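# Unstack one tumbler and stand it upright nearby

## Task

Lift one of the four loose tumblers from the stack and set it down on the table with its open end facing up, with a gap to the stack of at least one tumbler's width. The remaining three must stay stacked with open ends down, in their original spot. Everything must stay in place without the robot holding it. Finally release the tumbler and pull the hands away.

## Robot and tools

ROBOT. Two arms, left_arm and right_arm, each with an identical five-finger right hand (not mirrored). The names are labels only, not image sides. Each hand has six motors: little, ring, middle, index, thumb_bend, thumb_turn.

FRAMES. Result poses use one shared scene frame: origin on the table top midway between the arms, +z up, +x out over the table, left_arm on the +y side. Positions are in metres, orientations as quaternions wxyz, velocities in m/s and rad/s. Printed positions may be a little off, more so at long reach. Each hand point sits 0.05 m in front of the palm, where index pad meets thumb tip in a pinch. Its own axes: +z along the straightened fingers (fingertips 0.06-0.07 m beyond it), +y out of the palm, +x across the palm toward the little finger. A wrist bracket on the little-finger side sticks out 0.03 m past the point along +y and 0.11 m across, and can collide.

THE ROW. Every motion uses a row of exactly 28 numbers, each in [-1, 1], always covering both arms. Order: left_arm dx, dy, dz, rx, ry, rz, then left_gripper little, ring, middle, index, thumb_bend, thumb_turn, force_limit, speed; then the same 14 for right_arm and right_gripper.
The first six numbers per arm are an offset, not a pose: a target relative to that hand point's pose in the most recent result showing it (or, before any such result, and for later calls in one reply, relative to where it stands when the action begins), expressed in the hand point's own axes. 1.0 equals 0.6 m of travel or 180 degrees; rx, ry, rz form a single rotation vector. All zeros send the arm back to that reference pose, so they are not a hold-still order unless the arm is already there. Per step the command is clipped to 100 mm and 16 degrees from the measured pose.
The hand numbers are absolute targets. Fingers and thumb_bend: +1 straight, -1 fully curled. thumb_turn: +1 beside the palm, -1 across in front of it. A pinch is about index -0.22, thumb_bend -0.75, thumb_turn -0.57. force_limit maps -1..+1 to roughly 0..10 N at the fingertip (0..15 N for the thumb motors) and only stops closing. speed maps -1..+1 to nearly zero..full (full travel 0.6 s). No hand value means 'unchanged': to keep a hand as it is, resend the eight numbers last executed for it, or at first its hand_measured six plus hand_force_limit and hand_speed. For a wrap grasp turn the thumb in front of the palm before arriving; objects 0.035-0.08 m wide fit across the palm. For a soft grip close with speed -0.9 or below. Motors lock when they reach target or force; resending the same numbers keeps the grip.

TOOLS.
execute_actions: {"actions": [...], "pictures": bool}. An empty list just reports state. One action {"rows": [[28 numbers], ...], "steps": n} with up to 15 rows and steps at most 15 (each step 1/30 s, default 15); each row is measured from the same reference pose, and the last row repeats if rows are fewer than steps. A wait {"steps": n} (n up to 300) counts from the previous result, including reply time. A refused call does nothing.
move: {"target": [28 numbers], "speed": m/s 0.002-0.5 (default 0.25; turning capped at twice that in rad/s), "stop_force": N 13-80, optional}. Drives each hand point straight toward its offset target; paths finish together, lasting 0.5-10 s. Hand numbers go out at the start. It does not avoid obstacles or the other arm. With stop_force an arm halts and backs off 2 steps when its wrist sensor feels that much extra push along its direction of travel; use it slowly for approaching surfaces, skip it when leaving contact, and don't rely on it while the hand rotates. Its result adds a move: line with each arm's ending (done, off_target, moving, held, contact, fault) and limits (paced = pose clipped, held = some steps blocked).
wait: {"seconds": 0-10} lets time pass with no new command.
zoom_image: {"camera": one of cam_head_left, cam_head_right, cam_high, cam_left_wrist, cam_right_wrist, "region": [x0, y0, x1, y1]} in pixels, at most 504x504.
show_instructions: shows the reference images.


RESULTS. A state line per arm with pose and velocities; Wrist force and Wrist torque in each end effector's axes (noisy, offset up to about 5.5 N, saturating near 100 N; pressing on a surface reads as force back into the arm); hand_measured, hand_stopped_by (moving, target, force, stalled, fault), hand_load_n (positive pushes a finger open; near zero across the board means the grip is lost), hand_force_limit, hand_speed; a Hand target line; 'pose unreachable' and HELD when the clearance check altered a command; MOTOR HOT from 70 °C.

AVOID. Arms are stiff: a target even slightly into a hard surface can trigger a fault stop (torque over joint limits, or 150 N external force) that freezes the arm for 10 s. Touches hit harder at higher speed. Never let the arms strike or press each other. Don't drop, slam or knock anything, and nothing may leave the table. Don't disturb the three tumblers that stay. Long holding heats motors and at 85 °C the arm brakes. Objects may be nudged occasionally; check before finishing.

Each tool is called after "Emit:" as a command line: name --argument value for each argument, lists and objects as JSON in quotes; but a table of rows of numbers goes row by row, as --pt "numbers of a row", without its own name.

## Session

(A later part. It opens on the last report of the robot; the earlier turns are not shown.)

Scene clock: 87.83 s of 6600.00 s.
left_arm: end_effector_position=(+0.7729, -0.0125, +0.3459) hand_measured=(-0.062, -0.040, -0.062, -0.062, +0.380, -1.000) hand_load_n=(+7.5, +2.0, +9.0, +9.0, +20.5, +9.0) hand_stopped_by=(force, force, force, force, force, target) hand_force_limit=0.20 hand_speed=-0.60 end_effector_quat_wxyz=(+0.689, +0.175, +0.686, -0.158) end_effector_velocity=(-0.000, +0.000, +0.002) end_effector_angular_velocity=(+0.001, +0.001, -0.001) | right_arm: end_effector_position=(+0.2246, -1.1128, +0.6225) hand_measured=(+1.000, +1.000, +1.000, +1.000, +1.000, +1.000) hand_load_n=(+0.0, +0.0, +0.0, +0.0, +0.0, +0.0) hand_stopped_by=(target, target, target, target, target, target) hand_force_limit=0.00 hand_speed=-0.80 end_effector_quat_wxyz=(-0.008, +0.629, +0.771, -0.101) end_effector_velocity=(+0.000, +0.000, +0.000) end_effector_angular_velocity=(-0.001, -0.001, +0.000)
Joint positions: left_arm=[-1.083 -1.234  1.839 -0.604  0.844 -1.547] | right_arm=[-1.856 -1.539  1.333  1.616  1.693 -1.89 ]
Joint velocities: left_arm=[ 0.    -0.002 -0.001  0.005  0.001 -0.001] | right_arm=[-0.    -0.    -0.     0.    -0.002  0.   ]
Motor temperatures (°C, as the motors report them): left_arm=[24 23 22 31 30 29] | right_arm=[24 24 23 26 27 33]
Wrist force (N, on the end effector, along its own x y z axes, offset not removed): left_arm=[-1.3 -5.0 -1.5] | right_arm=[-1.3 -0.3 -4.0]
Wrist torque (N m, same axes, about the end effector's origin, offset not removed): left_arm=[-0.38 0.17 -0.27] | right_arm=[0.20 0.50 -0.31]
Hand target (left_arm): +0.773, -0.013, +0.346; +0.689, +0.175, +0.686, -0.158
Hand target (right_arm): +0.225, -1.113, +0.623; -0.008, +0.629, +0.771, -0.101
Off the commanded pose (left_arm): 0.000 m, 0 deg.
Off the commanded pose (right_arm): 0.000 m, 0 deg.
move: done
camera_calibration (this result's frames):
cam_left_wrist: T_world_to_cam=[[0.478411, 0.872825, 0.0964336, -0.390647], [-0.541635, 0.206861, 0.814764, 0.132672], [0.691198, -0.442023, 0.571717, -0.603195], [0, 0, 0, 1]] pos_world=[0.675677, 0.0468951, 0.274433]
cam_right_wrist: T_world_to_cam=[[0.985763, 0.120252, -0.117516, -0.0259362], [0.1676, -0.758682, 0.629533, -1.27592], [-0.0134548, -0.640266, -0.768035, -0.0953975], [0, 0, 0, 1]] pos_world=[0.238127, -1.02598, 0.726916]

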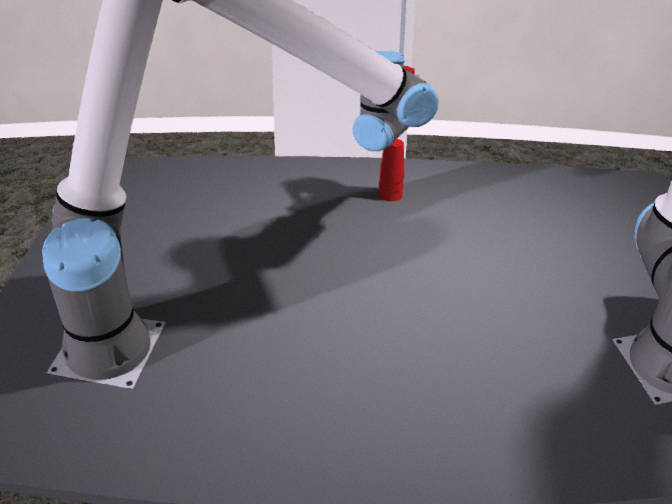

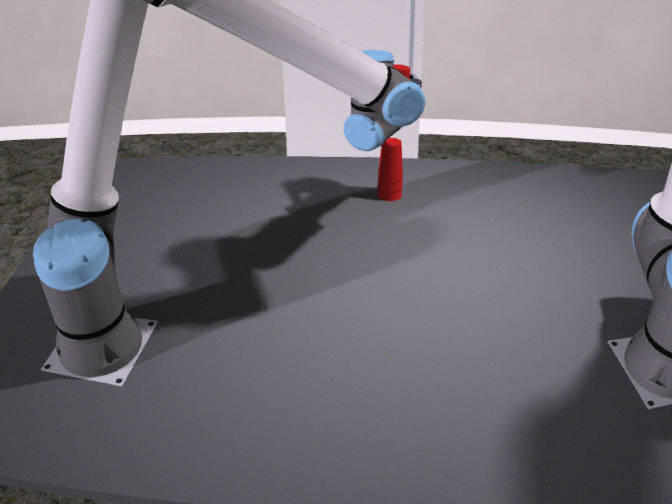

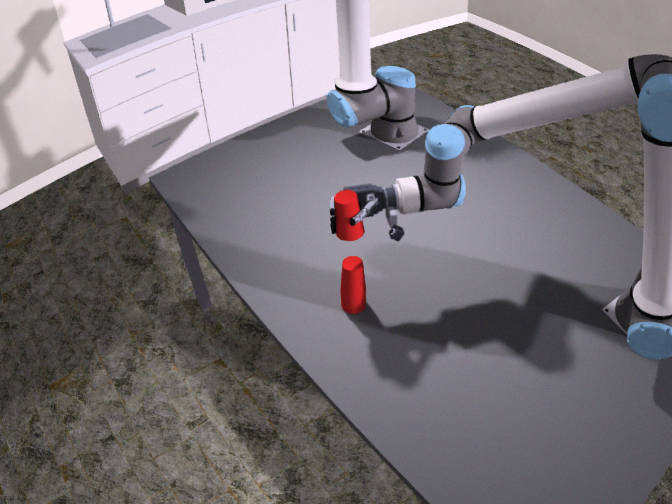

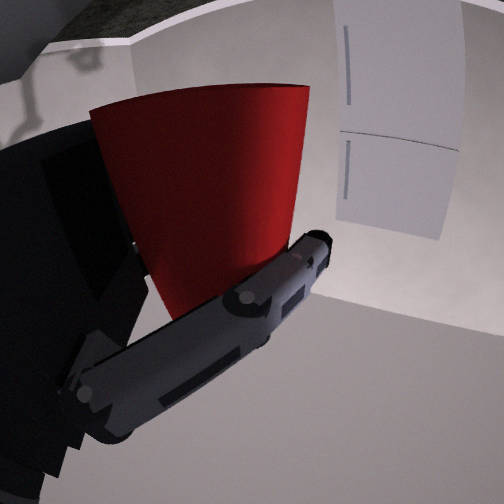

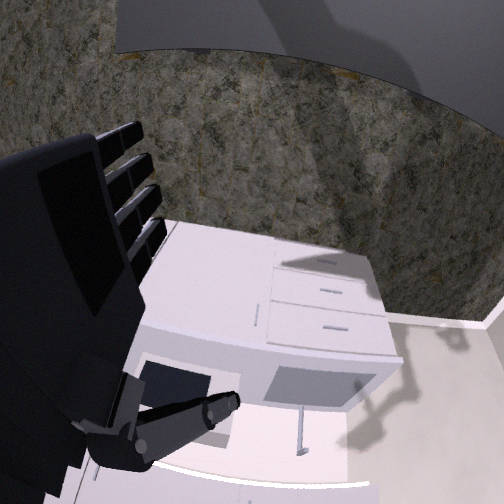

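Move back along −z and +y (away from the table edge), roll.

Emit:
move --target '[0,0.3,-0.1,0,0,0.997,-1,-1,-1,-1,-1,-1,0.2,-0.6,0,0,0,0,0,0,1,1,1,1,1,1,0,-0.8]' --speed 0.2

Emit:
move --target '[-0.46,0,0,0,0,0,-1,-1,-1,-1,-1,-1,0.2,-0.6,0,0,0,0,0,0,1,1,1,1,1,1,0,-0.8]' --speed 0.1

Scene clock: 99.80 s of 6600.00 s.
left_arm: end_effector_position=(+0.8016, +0.1750, +0.3504) hand_measured=(-0.062, -0.040, -0.062, -0.062, +0.380, -1.000) hand_load_n=(+7.0, +2.0, +9.0, +9.5, +20.0, +9.0) hand_stopped_by=(force, force, force, force, force, target) hand_force_limit=0.20 hand_speed=-0.60 end_effector_quat_wxyz=(+0.161, +0.686, -0.171, +0.688) end_effector_velocity=(+0.001, +0.002, +0.000) end_effector_angular_velocity=(+0.010, -0.006, +0.003) | right_arm: end_effector_position=(+0.2246, -1.1128, +0.6225) hand_measured=(+1.000, +1.000, +1.000, +1.000, +1.000, +1.000) hand_load_n=(+0.0, +0.0, +0.0, +0.0, +0.0, +0.0) hand_stopped_by=(target, target, target, target, target, target) hand_force_limit=0.00 hand_speed=-0.80 end_effector_quat_wxyz=(-0.008, +0.629, +0.771, -0.101) end_effector_velocity=(+0.000, -0.000, +0.000) end_effector_angular_velocity=(-0.001, -0.001, +0.000)
Joint positions: left_arm=[-0.705 -1.508  2.04  -0.531  1.222  1.584] | right_arm=[-1.856 -1.539  1.333  1.616  1.693 -1.89 ]
Joint velocities: left_arm=[ 0.001 -0.001 -0.     0.001 -0.002  0.012] | right_arm=[ 0.     0.    -0.001 -0.    -0.001  0.   ]
Motor temperatures (°C, as the motors report them): left_arm=[24 23 22 31 30 29] | right_arm=[24 24 23 26 27 33]
Wrist force (N, on the end effector, along its own x y z axes, offset not removed): left_arm=[-2.8 -1.1 -0.1] | right_arm=[-1.6 -6.2 -3.2]
Wrist torque (N m, same axes, about the end effector's origin, offset not removed): left_arm=[0.09 0.20 -0.08] | right_arm=[-0.46 0.42 -0.40]
Hand target (left_arm): +0.802, +0.175, +0.350; +0.161, +0.686, -0.171, +0.688
Hand target (right_arm): +0.225, -1.113, +0.623; -0.008, +0.629, +0.771, -0.101
Off the commanded pose (left_arm): 0.000 m, 0 deg.
Off the commanded pose (right_arm): 0.000 m, 0 deg.
After step 90, 0.63 s passed at rest.
move: done
camera_calibration (this result's frames):
cam_left_wrist: T_world_to_cam=[[-0.430953, -0.898268, -0.0859857, 0.534332], [-0.489057, 0.31258, -0.81432, 0.616027], [0.758355, -0.308882, -0.574011, -0.218355], [0, 0, 0, 1]] pos_world=[0.697135, 0.21997, 0.42225]
cam_right_wrist: T_world_to_cam=[[0.985763, 0.120252, -0.117516, -0.0259363], [0.167599, -0.758682, 0.629533, -1.27592], [-0.0134547, -0.640266, -0.768035, -0.0953976], [0, 0, 0, 1]] pos_world=[0.238127, -1.02598, 0.726916]

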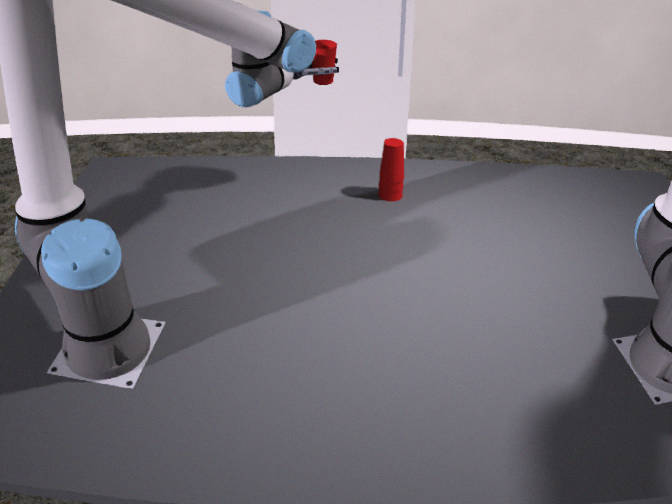

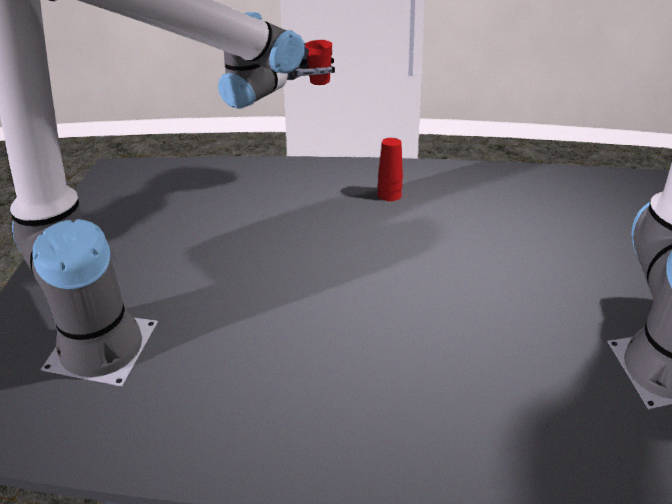

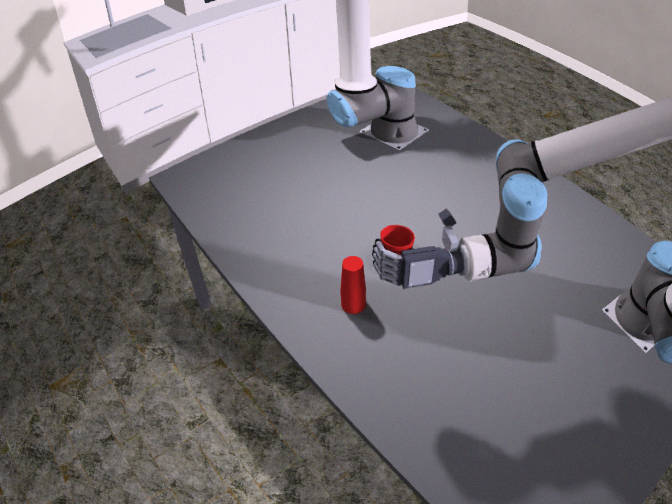

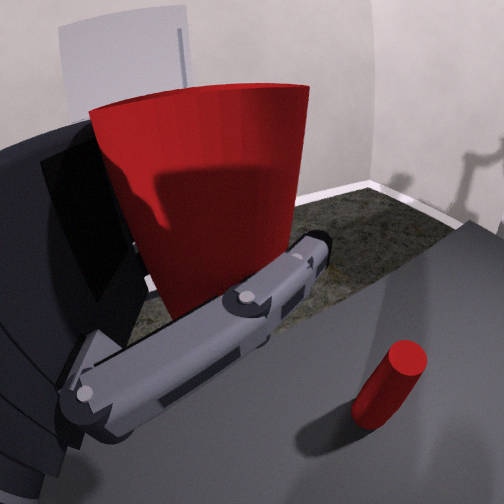

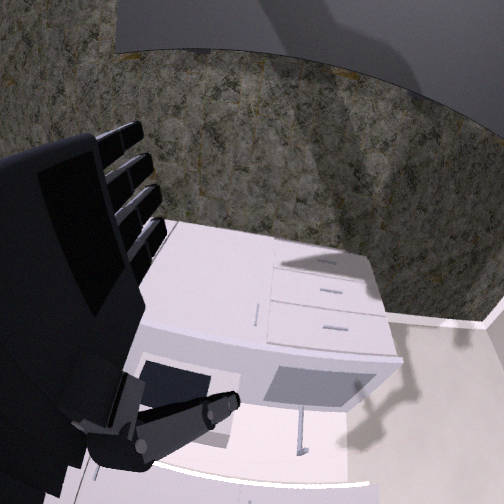

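Scene clock: 103.03 s of 6600.00 s.
left_arm: end_effector_position=(+0.8030, +0.1786, +0.0747) hand_measured=(-0.062, -0.040, -0.062, -0.062, +0.380, -1.000) hand_load_n=(+7.0, +2.0, +9.0, +9.5, +20.0, +9.0) hand_stopped_by=(force, force, force, force, force, target) hand_force_limit=0.20 hand_speed=-0.60 end_effector_quat_wxyz=(+0.161, +0.686, -0.171, +0.688) end_effector_velocity=(+0.001, -0.001, -0.001) end_effector_angular_velocity=(-0.002, -0.001, +0.001) | right_arm: end_effector_position=(+0.2246, -1.1128, +0.6225) hand_measured=(+1.000, +1.000, +1.000, +1.000, +1.000, +1.000) hand_load_n=(+0.0, +0.0, +0.0, +0.0, +0.0, +0.0) hand_stopped_by=(target, target, target, target, target, target) hand_force_limit=0.00 hand_speed=-0.80 end_effector_quat_wxyz=(-0.008, +0.629, +0.771, -0.101) end_effector_velocity=(+0.000, +0.000, +0.000) end_effector_angular_velocity=(+0.000, -0.001, +0.002)
Joint positions: left_arm=[-0.698 -1.123  2.212 -1.088  1.229  1.584] | right_arm=[-1.856 -1.539  1.333  1.616  1.693 -1.89 ]
Joint velocities: left_arm=[-0.     0.004 -0.001 -0.005 -0.001 -0.001] | right_arm=[ 0.     0.    -0.     0.    -0.001 -0.001]
Motor temperatures (°C, as the motors report them): left_arm=[24 23 22 31 30 29] | right_arm=[24 24 23 26 27 33]
Wrist force (N, on the end effector, along its own x y z axes, offset not removed): left_arm=[-1.9 -4.0 -2.0] | right_arm=[-1.3 -1.6 -3.9]
Wrist torque (N m, same axes, about the end effector's origin, offset not removed): left_arm=[-0.23 0.24 -0.05] | right_arm=[0.22 0.47 -0.41]
Hand target (left_arm): +0.803, +0.179, +0.074; +0.161, +0.686, -0.171, +0.688
Hand target (right_arm): +0.225, -1.113, +0.623; -0.008, +0.629, +0.771, -0.101
Off the commanded pose (left_arm): 0.000 m, 0 deg.
Off the commanded pose (right_arm): 0.000 m, 0 deg.
move: done
camera_calibration (this result's frames):
cam_left_wrist: T_world_to_cam=[[-0.430962, -0.898284, -0.0857787, 0.514387], [-0.489156, 0.312439, -0.814315, 0.391089], [0.758286, -0.30898, -0.57405, -0.37648], [0, 0, 0, 1]] pos_world=[0.698465, 0.22355, 0.146475]
cam_right_wrist: T_world_to_cam=[[0.985763, 0.120252, -0.117516, -0.0259366], [0.167599, -0.758682, 0.629533, -1.27592], [-0.0134548, -0.640266, -0.768035, -0.0953975], [0, 0, 0, 1]] pos_world=[0.238127, -1.02598, 0.726916]

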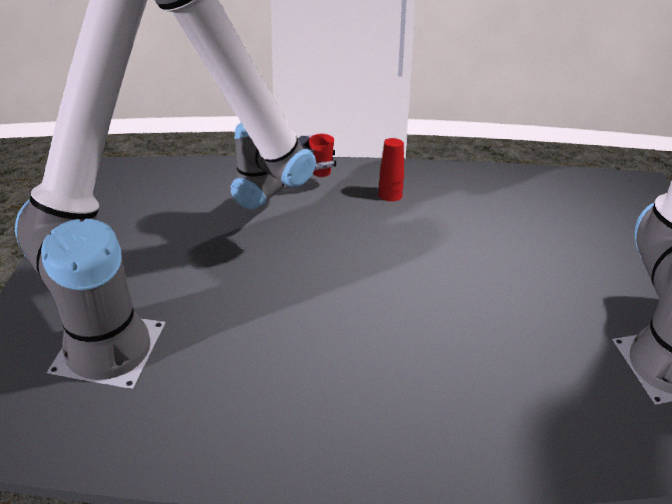

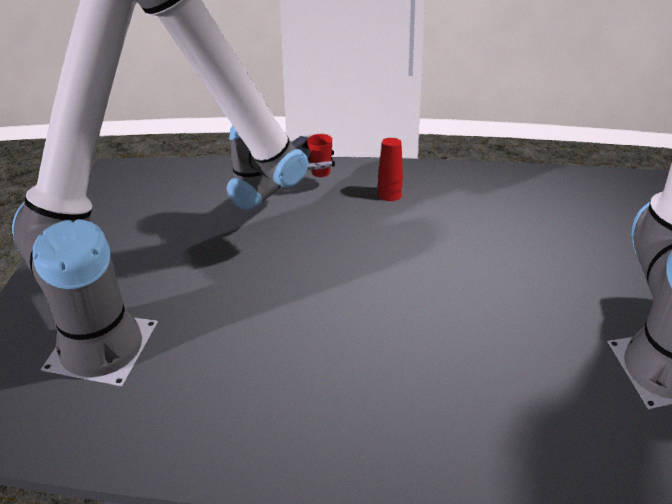

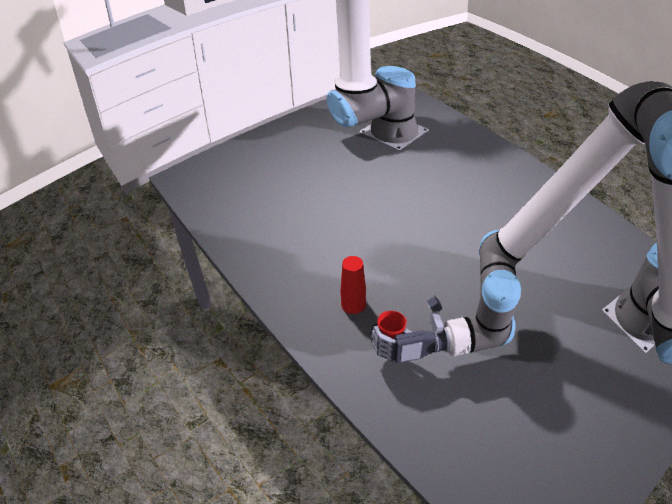

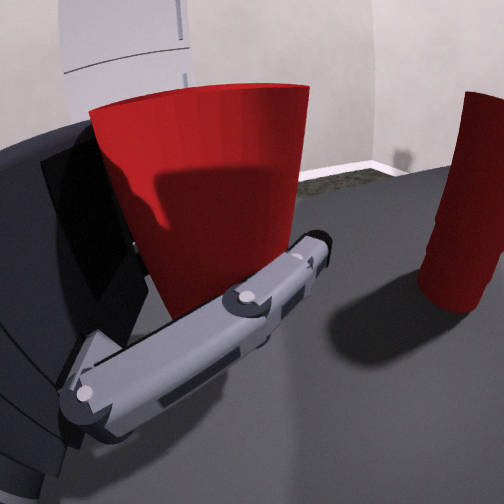

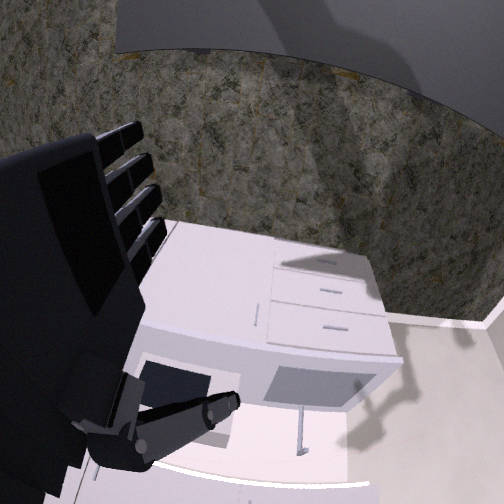

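Emit:
move --target '[-0.09,0,0,0,0,0,-1,-1,-1,-1,-1,-1,0.2,-0.6,0,0,0,0,0,0,1,1,1,1,1,1,0,-0.8]' --speed 0.007 --stop_force 13

Emit:
move --target '[0,0,0,0,0,0,0.5,0.5,0.5,0.5,0.9,-1,0.2,-0.9,0,0,0,0,0,0,1,1,1,1,1,1,0,-0.8]'

Scene clock: 112.77 s of 6600.00 s.
left_arm: end_effector_position=(+0.8032, +0.1791, +0.0312) hand_measured=(-0.062, -0.040, -0.060, -0.062, +0.380, -1.000) hand_load_n=(+8.5, +2.5, +9.0, +8.0, +20.0, +3.5) hand_stopped_by=(force, force, force, force, force, target) hand_force_limit=0.20 hand_speed=-0.60 end_effector_quat_wxyz=(+0.161, +0.686, -0.171, +0.688) end_effector_velocity=(-0.000, +0.000, +0.001) end_effector_angular_velocity=(-0.000, +0.002, +0.000) | right_arm: end_effector_position=(+0.2246, -1.1128, +0.6225) hand_measured=(+1.000, +1.000, +1.000, +1.000, +1.000, +1.000) hand_load_n=(+0.0, +0.0, +0.0, +0.0, +0.0, +0.0) hand_stopped_by=(target, target, target, target, target, target) hand_force_limit=0.00 hand_speed=-0.80 end_effector_quat_wxyz=(-0.008, +0.629, +0.771, -0.101) end_effector_velocity=(+0.000, +0.000, +0.000) end_effector_angular_velocity=(+0.000, -0.001, +0.001)
Joint positions: left_arm=[-0.697 -1.042  2.216 -1.172  1.23   1.584] | right_arm=[-1.856 -1.539  1.333  1.616  1.693 -1.89 ]
Joint velocities: left_arm=[-0.    -0.004  0.     0.006 -0.001 -0.002] | right_arm=[-0.    -0.     0.     0.    -0.001 -0.001]
Motor temperatures (°C, as the motors report them): left_arm=[24 23 22 31 30 29] | right_arm=[24 24 23 26 27 33]
Wrist force (N, on the end effector, along its own x y z axes, offset not removed): left_arm=[11.0 -3.9 2.3] | right_arm=[1.3 -1.3 2.0]
Wrist torque (N m, same axes, about the end effector's origin, offset not removed): left_arm=[-0.37 -0.38 -0.20] | right_arm=[0.00 -0.18 -0.32]
Hand target (left_arm): +0.803, +0.179, +0.032; +0.161, +0.686, -0.171, +0.688
Hand target (right_arm): +0.225, -1.113, +0.623; -0.008, +0.629, +0.771, -0.101
Off the commanded pose (left_arm): 0.011 m, 0 deg.
Off the commanded pose (right_arm): 0.000 m, 0 deg.
After step 90, 0.17 s passed at rest.
move: contact (left_arm)
camera_calibration (this result's frames):
cam_left_wrist: T_world_to_cam=[[-0.430937, -0.898305, -0.0856823, 0.511227], [-0.489033, 0.312283, -0.814448, 0.355593], [0.75838, -0.309074, -0.573875, -0.401504], [0, 0, 0, 1]] pos_world=[0.698696, 0.224097, 0.103003]
cam_right_wrist: T_world_to_cam=[[0.985763, 0.120252, -0.117516, -0.0259366], [0.167599, -0.758682, 0.629533, -1.27592], [-0.0134547, -0.640266, -0.768035, -0.0953976], [0, 0, 0, 1]] pos_world=[0.238127, -1.02598, 0.726916]

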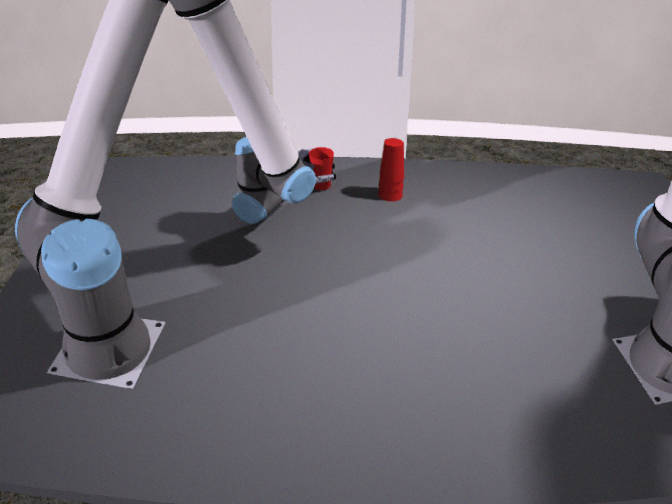

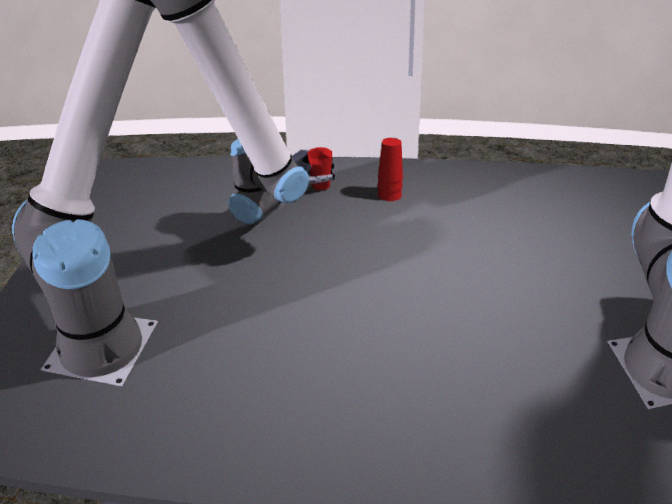

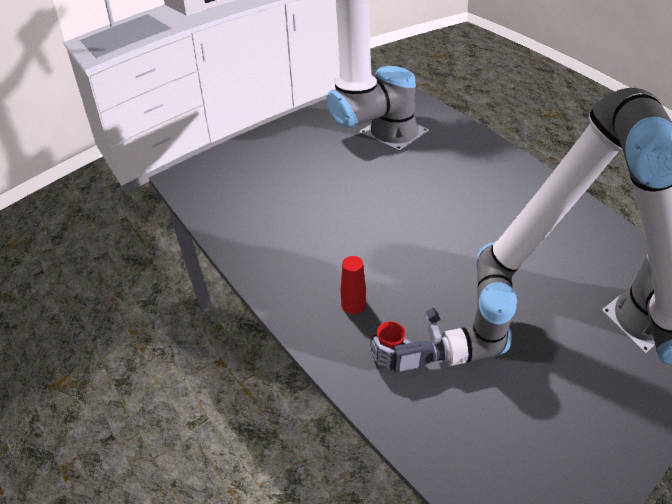

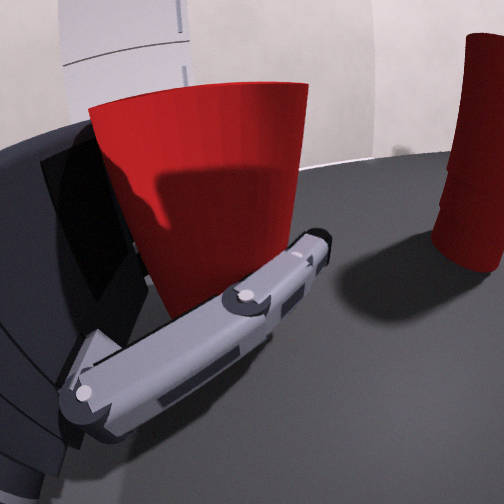

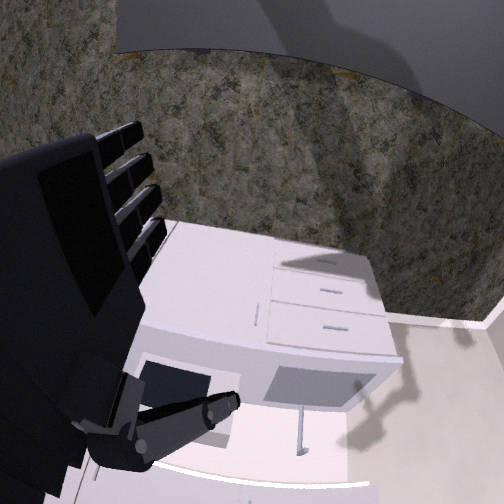

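Scene clock: 117.77 s of 6600.00 s.
left_arm: end_effector_position=(+0.8032, +0.1791, +0.0312) hand_measured=(+0.500, +0.500, +0.500, +0.500, +0.884, -1.000) hand_load_n=(+0.0, +0.0, +0.0, +0.0, +0.0, +0.0) hand_stopped_by=(target, target, target, target, moving, target) hand_force_limit=0.20 hand_speed=-0.90 end_effector_quat_wxyz=(+0.161, +0.686, -0.171, +0.688) end_effector_velocity=(-0.001, -0.001, +0.000) end_effector_angular_velocity=(-0.000, -0.000, -0.002) | right_arm: end_effector_position=(+0.2246, -1.1128, +0.6225) hand_measured=(+1.000, +1.000, +1.000, +1.000, +1.000, +1.000) hand_load_n=(+0.0, +0.0, +0.0, +0.0, +0.0, +0.0) hand_stopped_by=(target, target, target, target, target, target) hand_force_limit=0.00 hand_speed=-0.80 end_effector_quat_wxyz=(-0.008, +0.629, +0.771, -0.101) end_effector_velocity=(+0.000, -0.000, -0.000) end_effector_angular_velocity=(+0.000, -0.000, +0.000)
Joint positions: left_arm=[-0.697 -1.042  2.216 -1.172  1.23   1.584] | right_arm=[-1.856 -1.539  1.333  1.616  1.693 -1.89 ]
Joint velocities: left_arm=[-0.001  0.     0.    -0.     0.    -0.   ] | right_arm=[ 0.  0.  0.  0. -0. -0.]
Motor temperatures (°C, as the motors report them): left_arm=[24 23 22 31 30 29] | right_arm=[24 24 23 26 27 33]
Wrist force (N, on the end effector, along its own x y z axes, offset not removed): left_arm=[-4.0 -4.7 -0.7] | right_arm=[0.3 3.9 -1.2]
Wrist torque (N m, same axes, about the end effector's origin, offset not removed): left_arm=[-0.42 0.51 -0.36] | right_arm=[0.99 0.25 -0.15]
Hand target (left_arm): +0.803, +0.179, +0.031; +0.161, +0.686, -0.171, +0.688
Hand target (right_arm): +0.225, -1.113, +0.623; -0.008, +0.629, +0.771, -0.101
Off the commanded pose (left_arm): 0.000 m, 0 deg.
Off the commanded pose (right_arm): 0.000 m, 0 deg.
move: moving (left_arm; no rest 5 s after the path's end)
camera_calibration (this result's frames):
cam_left_wrist: T_world_to_cam=[[-0.430938, -0.898304, -0.0856895, 0.511231], [-0.489044, 0.312295, -0.814437, 0.355584], [0.758373, -0.309066, -0.57389, -0.401496], [0, 0, 0, 1]] pos_world=[0.698689, 0.224105, 0.102994]
cam_right_wrist: T_world_to_cam=[[0.985763, 0.120252, -0.117516, -0.0259363], [0.167599, -0.758682, 0.629533, -1.27592], [-0.0134546, -0.640266, -0.768035, -0.0953976], [0, 0, 0, 1]] pos_world=[0.238127, -1.02598, 0.726916]

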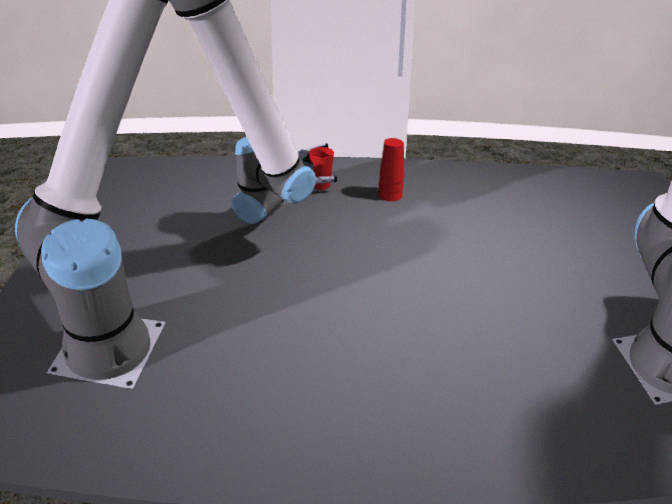

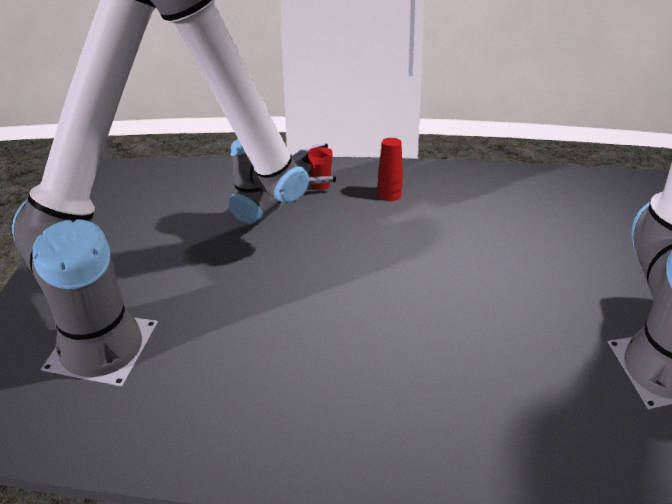

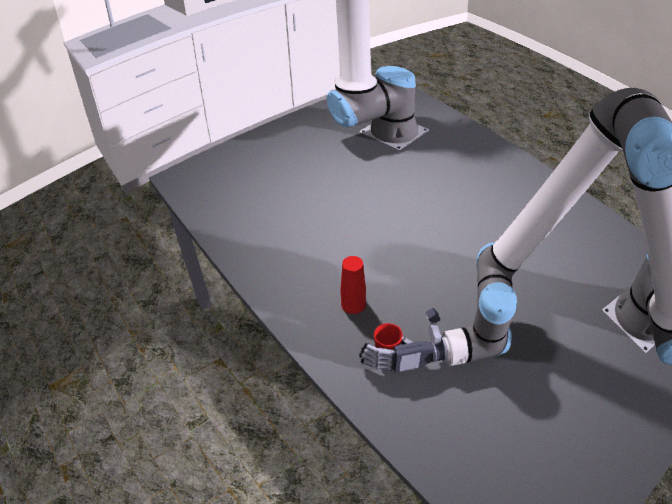

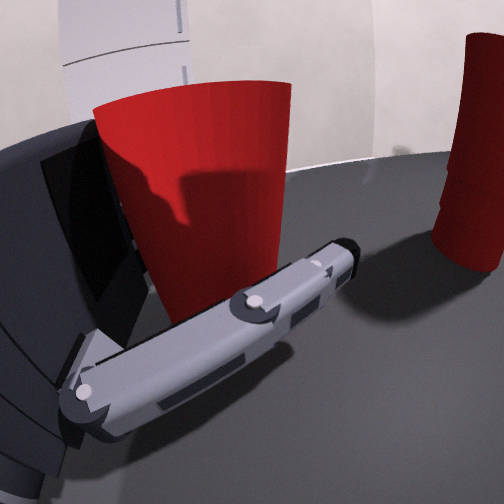

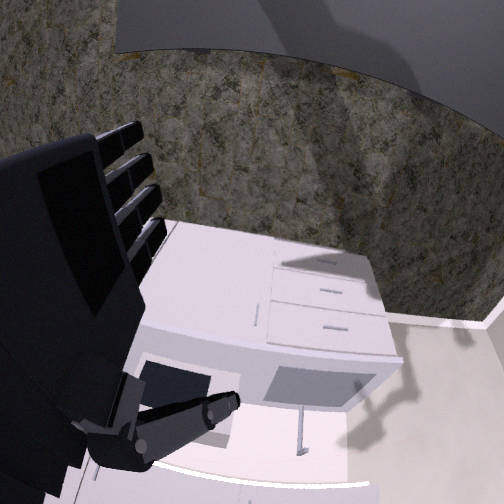

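Emit:
move --target '[0.005,-0.015,0,0,0,0,1,1,1,1,1,-1,0.2,0,0,0,0,0,0,0,1,1,1,1,1,1,0,-0.8]' --speed 0.03

Emit:
move --target '[0.3,-0.02,-0.05,0,0,0,1,1,1,1,1,-1,0.2,0,0,0,0,0,0,0,1,1,1,1,1,1,0,-0.8]' --speed 0.08

Scene clock: 121.33 s of 6600.00 s.
left_arm: end_effector_position=(+0.8072, +0.1869, +0.0343) hand_measured=(+1.000, +1.000, +1.000, +1.000, +1.000, -1.000) hand_load_n=(+0.0, +0.0, +0.0, +0.0, +0.0, +0.0) hand_stopped_by=(target, target, target, target, target, target) hand_force_limit=0.20 hand_speed=0.00 end_effector_quat_wxyz=(+0.161, +0.686, -0.171, +0.688) end_effector_velocity=(+0.002, +0.001, +0.001) end_effector_angular_velocity=(-0.000, -0.002, -0.000) | right_arm: end_effector_position=(+0.2246, -1.1128, +0.6225) hand_measured=(+1.000, +1.000, +1.000, +1.000, +1.000, +1.000) hand_load_n=(+0.0, +0.0, +0.0, +0.0, +0.0, +0.0) hand_stopped_by=(target, target, target, target, target, target) hand_force_limit=0.00 hand_speed=-0.80 end_effector_quat_wxyz=(-0.008, +0.629, +0.771, -0.101) end_effector_velocity=(-0.000, +0.000, +0.000) end_effector_angular_velocity=(-0.000, +0.000, -0.002)
Joint positions: left_arm=[-0.682 -1.048  2.216 -1.167  1.245  1.584] | right_arm=[-1.856 -1.539  1.333  1.616  1.693 -1.89 ]
Joint velocities: left_arm=[ 0.004 -0.001 -0.002  0.001  0.005  0.001] | right_arm=[ 0.    -0.     0.     0.     0.001  0.002]
Motor temperatures (°C, as the motors report them): left_arm=[24 23 22 31 30 29] | right_arm=[24 24 23 26 27 33]
Wrist force (N, on the end effector, along its own x y z axes, offset not removed): left_arm=[0.2 -1.5 -4.9] | right_arm=[-4.1 -5.2 -0.8]
Wrist torque (N m, same axes, about the end effector's origin, offset not removed): left_arm=[0.36 0.11 0.02] | right_arm=[-0.52 0.89 -0.80]
Hand target (left_arm): +0.807, +0.187, +0.034; +0.161, +0.686, -0.171, +0.688
Hand target (right_arm): +0.225, -1.113, +0.623; -0.008, +0.629, +0.771, -0.101
Off the commanded pose (left_arm): 0.000 m, 0 deg.
Off the commanded pose (right_arm): 0.000 m, 0 deg.
move: done
camera_calibration (this result's frames):
cam_left_wrist: T_world_to_cam=[[-0.430917, -0.898316, -0.0856646, 0.520176], [-0.489035, 0.312255, -0.814458, 0.357608], [0.75839, -0.309071, -0.573864, -0.400396], [0, 0, 0, 1]] pos_world=[0.702692, 0.231867, 0.106045]
cam_right_wrist: T_world_to_cam=[[0.985763, 0.120252, -0.117516, -0.0259365], [0.167599, -0.758682, 0.629533, -1.27592], [-0.0134548, -0.640266, -0.768035, -0.0953975], [0, 0, 0, 1]] pos_world=[0.238127, -1.02598, 0.726916]

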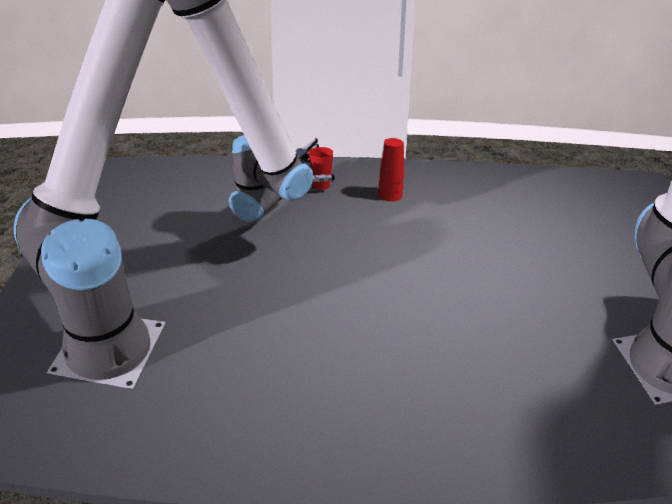

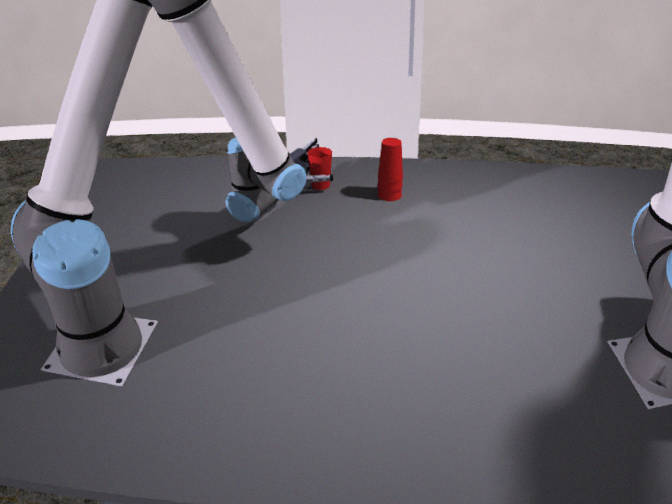

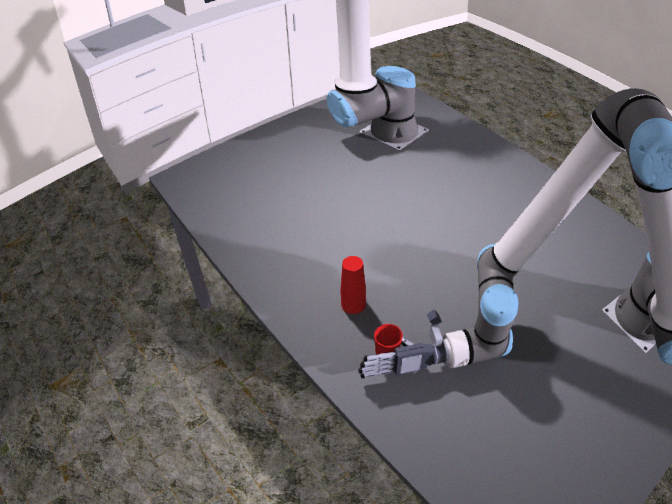

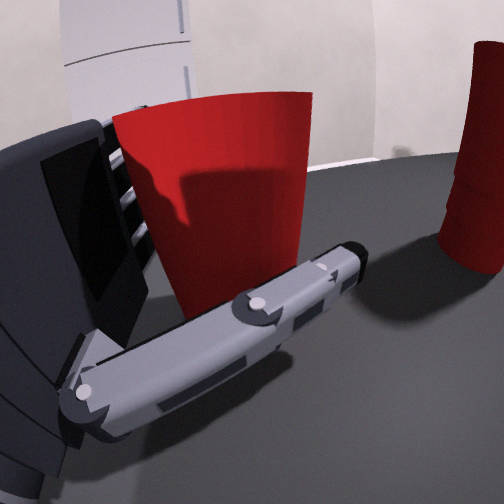

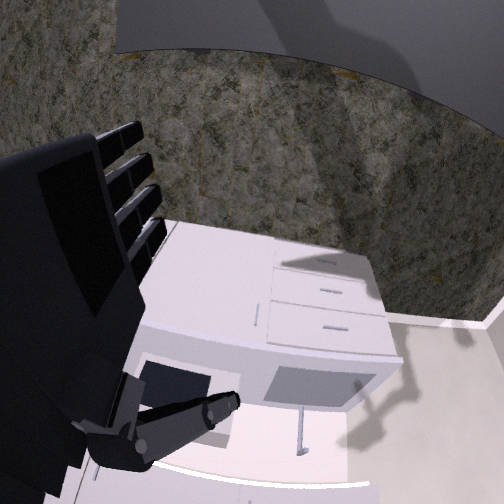

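Scene clock: 124.07 s of 6600.00 s.
left_arm: end_effector_position=(+0.7851, +0.2089, +0.2142) hand_measured=(+1.000, +1.000, +1.000, +1.000, +1.000, -1.000) hand_load_n=(+0.0, +0.0, +0.0, +0.0, +0.0, +0.0) hand_stopped_by=(target, target, target, target, target, target) hand_force_limit=0.20 hand_speed=0.00 end_effector_quat_wxyz=(+0.161, +0.686, -0.171, +0.688) end_effector_velocity=(-0.001, +0.001, +0.001) end_effector_angular_velocity=(+0.002, +0.001, -0.000) | right_arm: end_effector_position=(+0.2246, -1.1128, +0.6225) hand_measured=(+1.000, +1.000, +1.000, +1.000, +1.000, +1.000) hand_load_n=(+0.0, +0.0, +0.0, +0.0, +0.0, +0.0) hand_stopped_by=(target, target, target, target, target, target) hand_force_limit=0.00 hand_speed=-0.80 end_effector_quat_wxyz=(-0.008, +0.629, +0.771, -0.101) end_effector_velocity=(+0.000, -0.000, +0.000) end_effector_angular_velocity=(-0.001, -0.000, +0.000)
Joint positions: left_arm=[-0.683 -1.393  2.212 -0.819  1.244  1.584] | right_arm=[-1.856 -1.539  1.333  1.616  1.693 -1.89 ]
Joint velocities: left_arm=[ 0.    -0.004  0.001  0.006  0.001  0.001] | right_arm=[ 0. -0. -0. -0. -0.  0.]
Motor temperatures (°C, as the motors report them): left_arm=[24 23 22 31 30 29] | right_arm=[24 24 23 26 27 33]
Wrist force (N, on the end effector, along its own x y z axes, offset not removed): left_arm=[-2.1 -2.5 -1.8] | right_arm=[4.3 -2.0 -4.5]
Wrist torque (N m, same axes, about the end effector's origin, offset not removed): left_arm=[-0.14 0.27 -0.11] | right_arm=[0.17 -0.57 0.10]
Hand target (left_arm): +0.785, +0.209, +0.215; +0.161, +0.686, -0.171, +0.688
Hand target (right_arm): +0.225, -1.113, +0.623; -0.008, +0.629, +0.771, -0.101
Off the commanded pose (left_arm): 0.000 m, 0 deg.
Off the commanded pose (right_arm): 0.000 m, 0 deg.
move: done
camera_calibration (this result's frames):
cam_left_wrist: T_world_to_cam=[[-0.430913, -0.898308, -0.0857779, 0.545929], [-0.488971, 0.312329, -0.814468, 0.48644], [0.758434, -0.309022, -0.573833, -0.273619], [0, 0, 0, 1]] pos_world=[0.680625, 0.253929, 0.286007]
cam_right_wrist: T_world_to_cam=[[0.985763, 0.120252, -0.117516, -0.0259366], [0.167599, -0.758682, 0.629533, -1.27592], [-0.0134547, -0.640266, -0.768035, -0.0953975], [0, 0, 0, 1]] pos_world=[0.238127, -1.02598, 0.726916]

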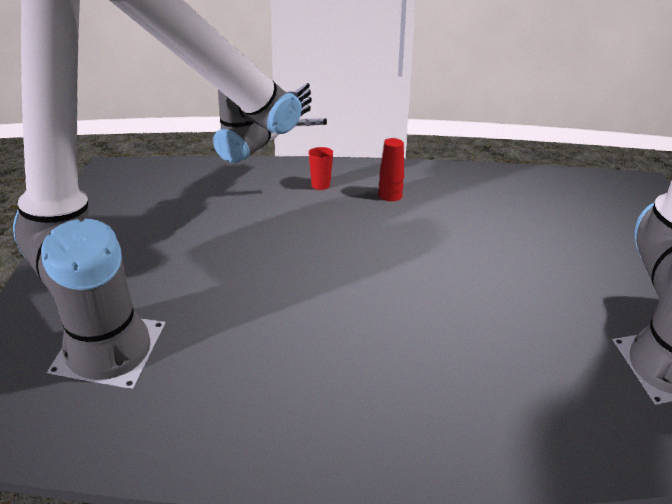

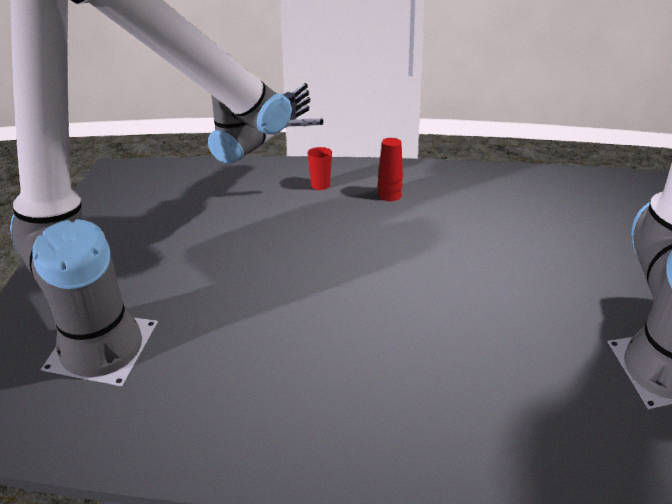

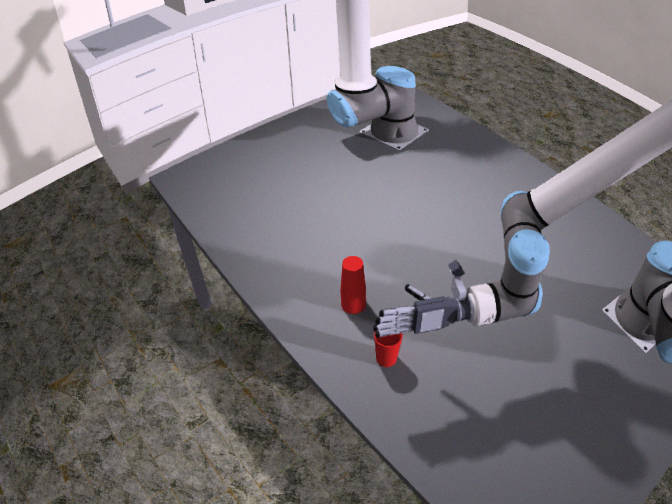

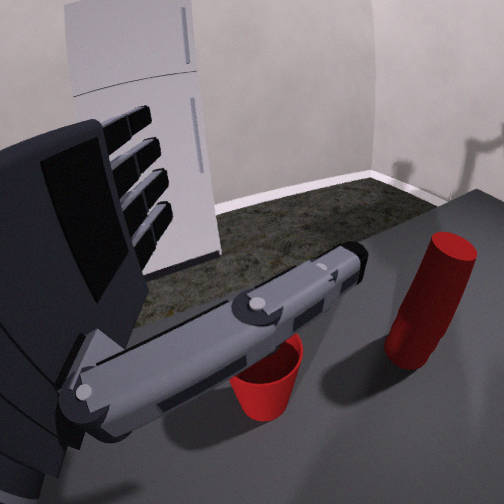

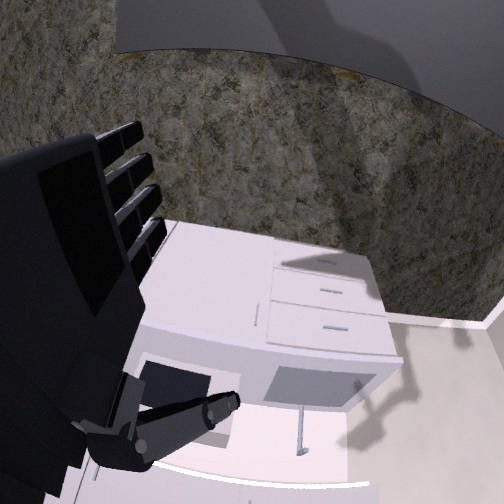

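Gap is about two cup widths.

Emit:
finished_scene --scene 2

The scene is finished: the task was done.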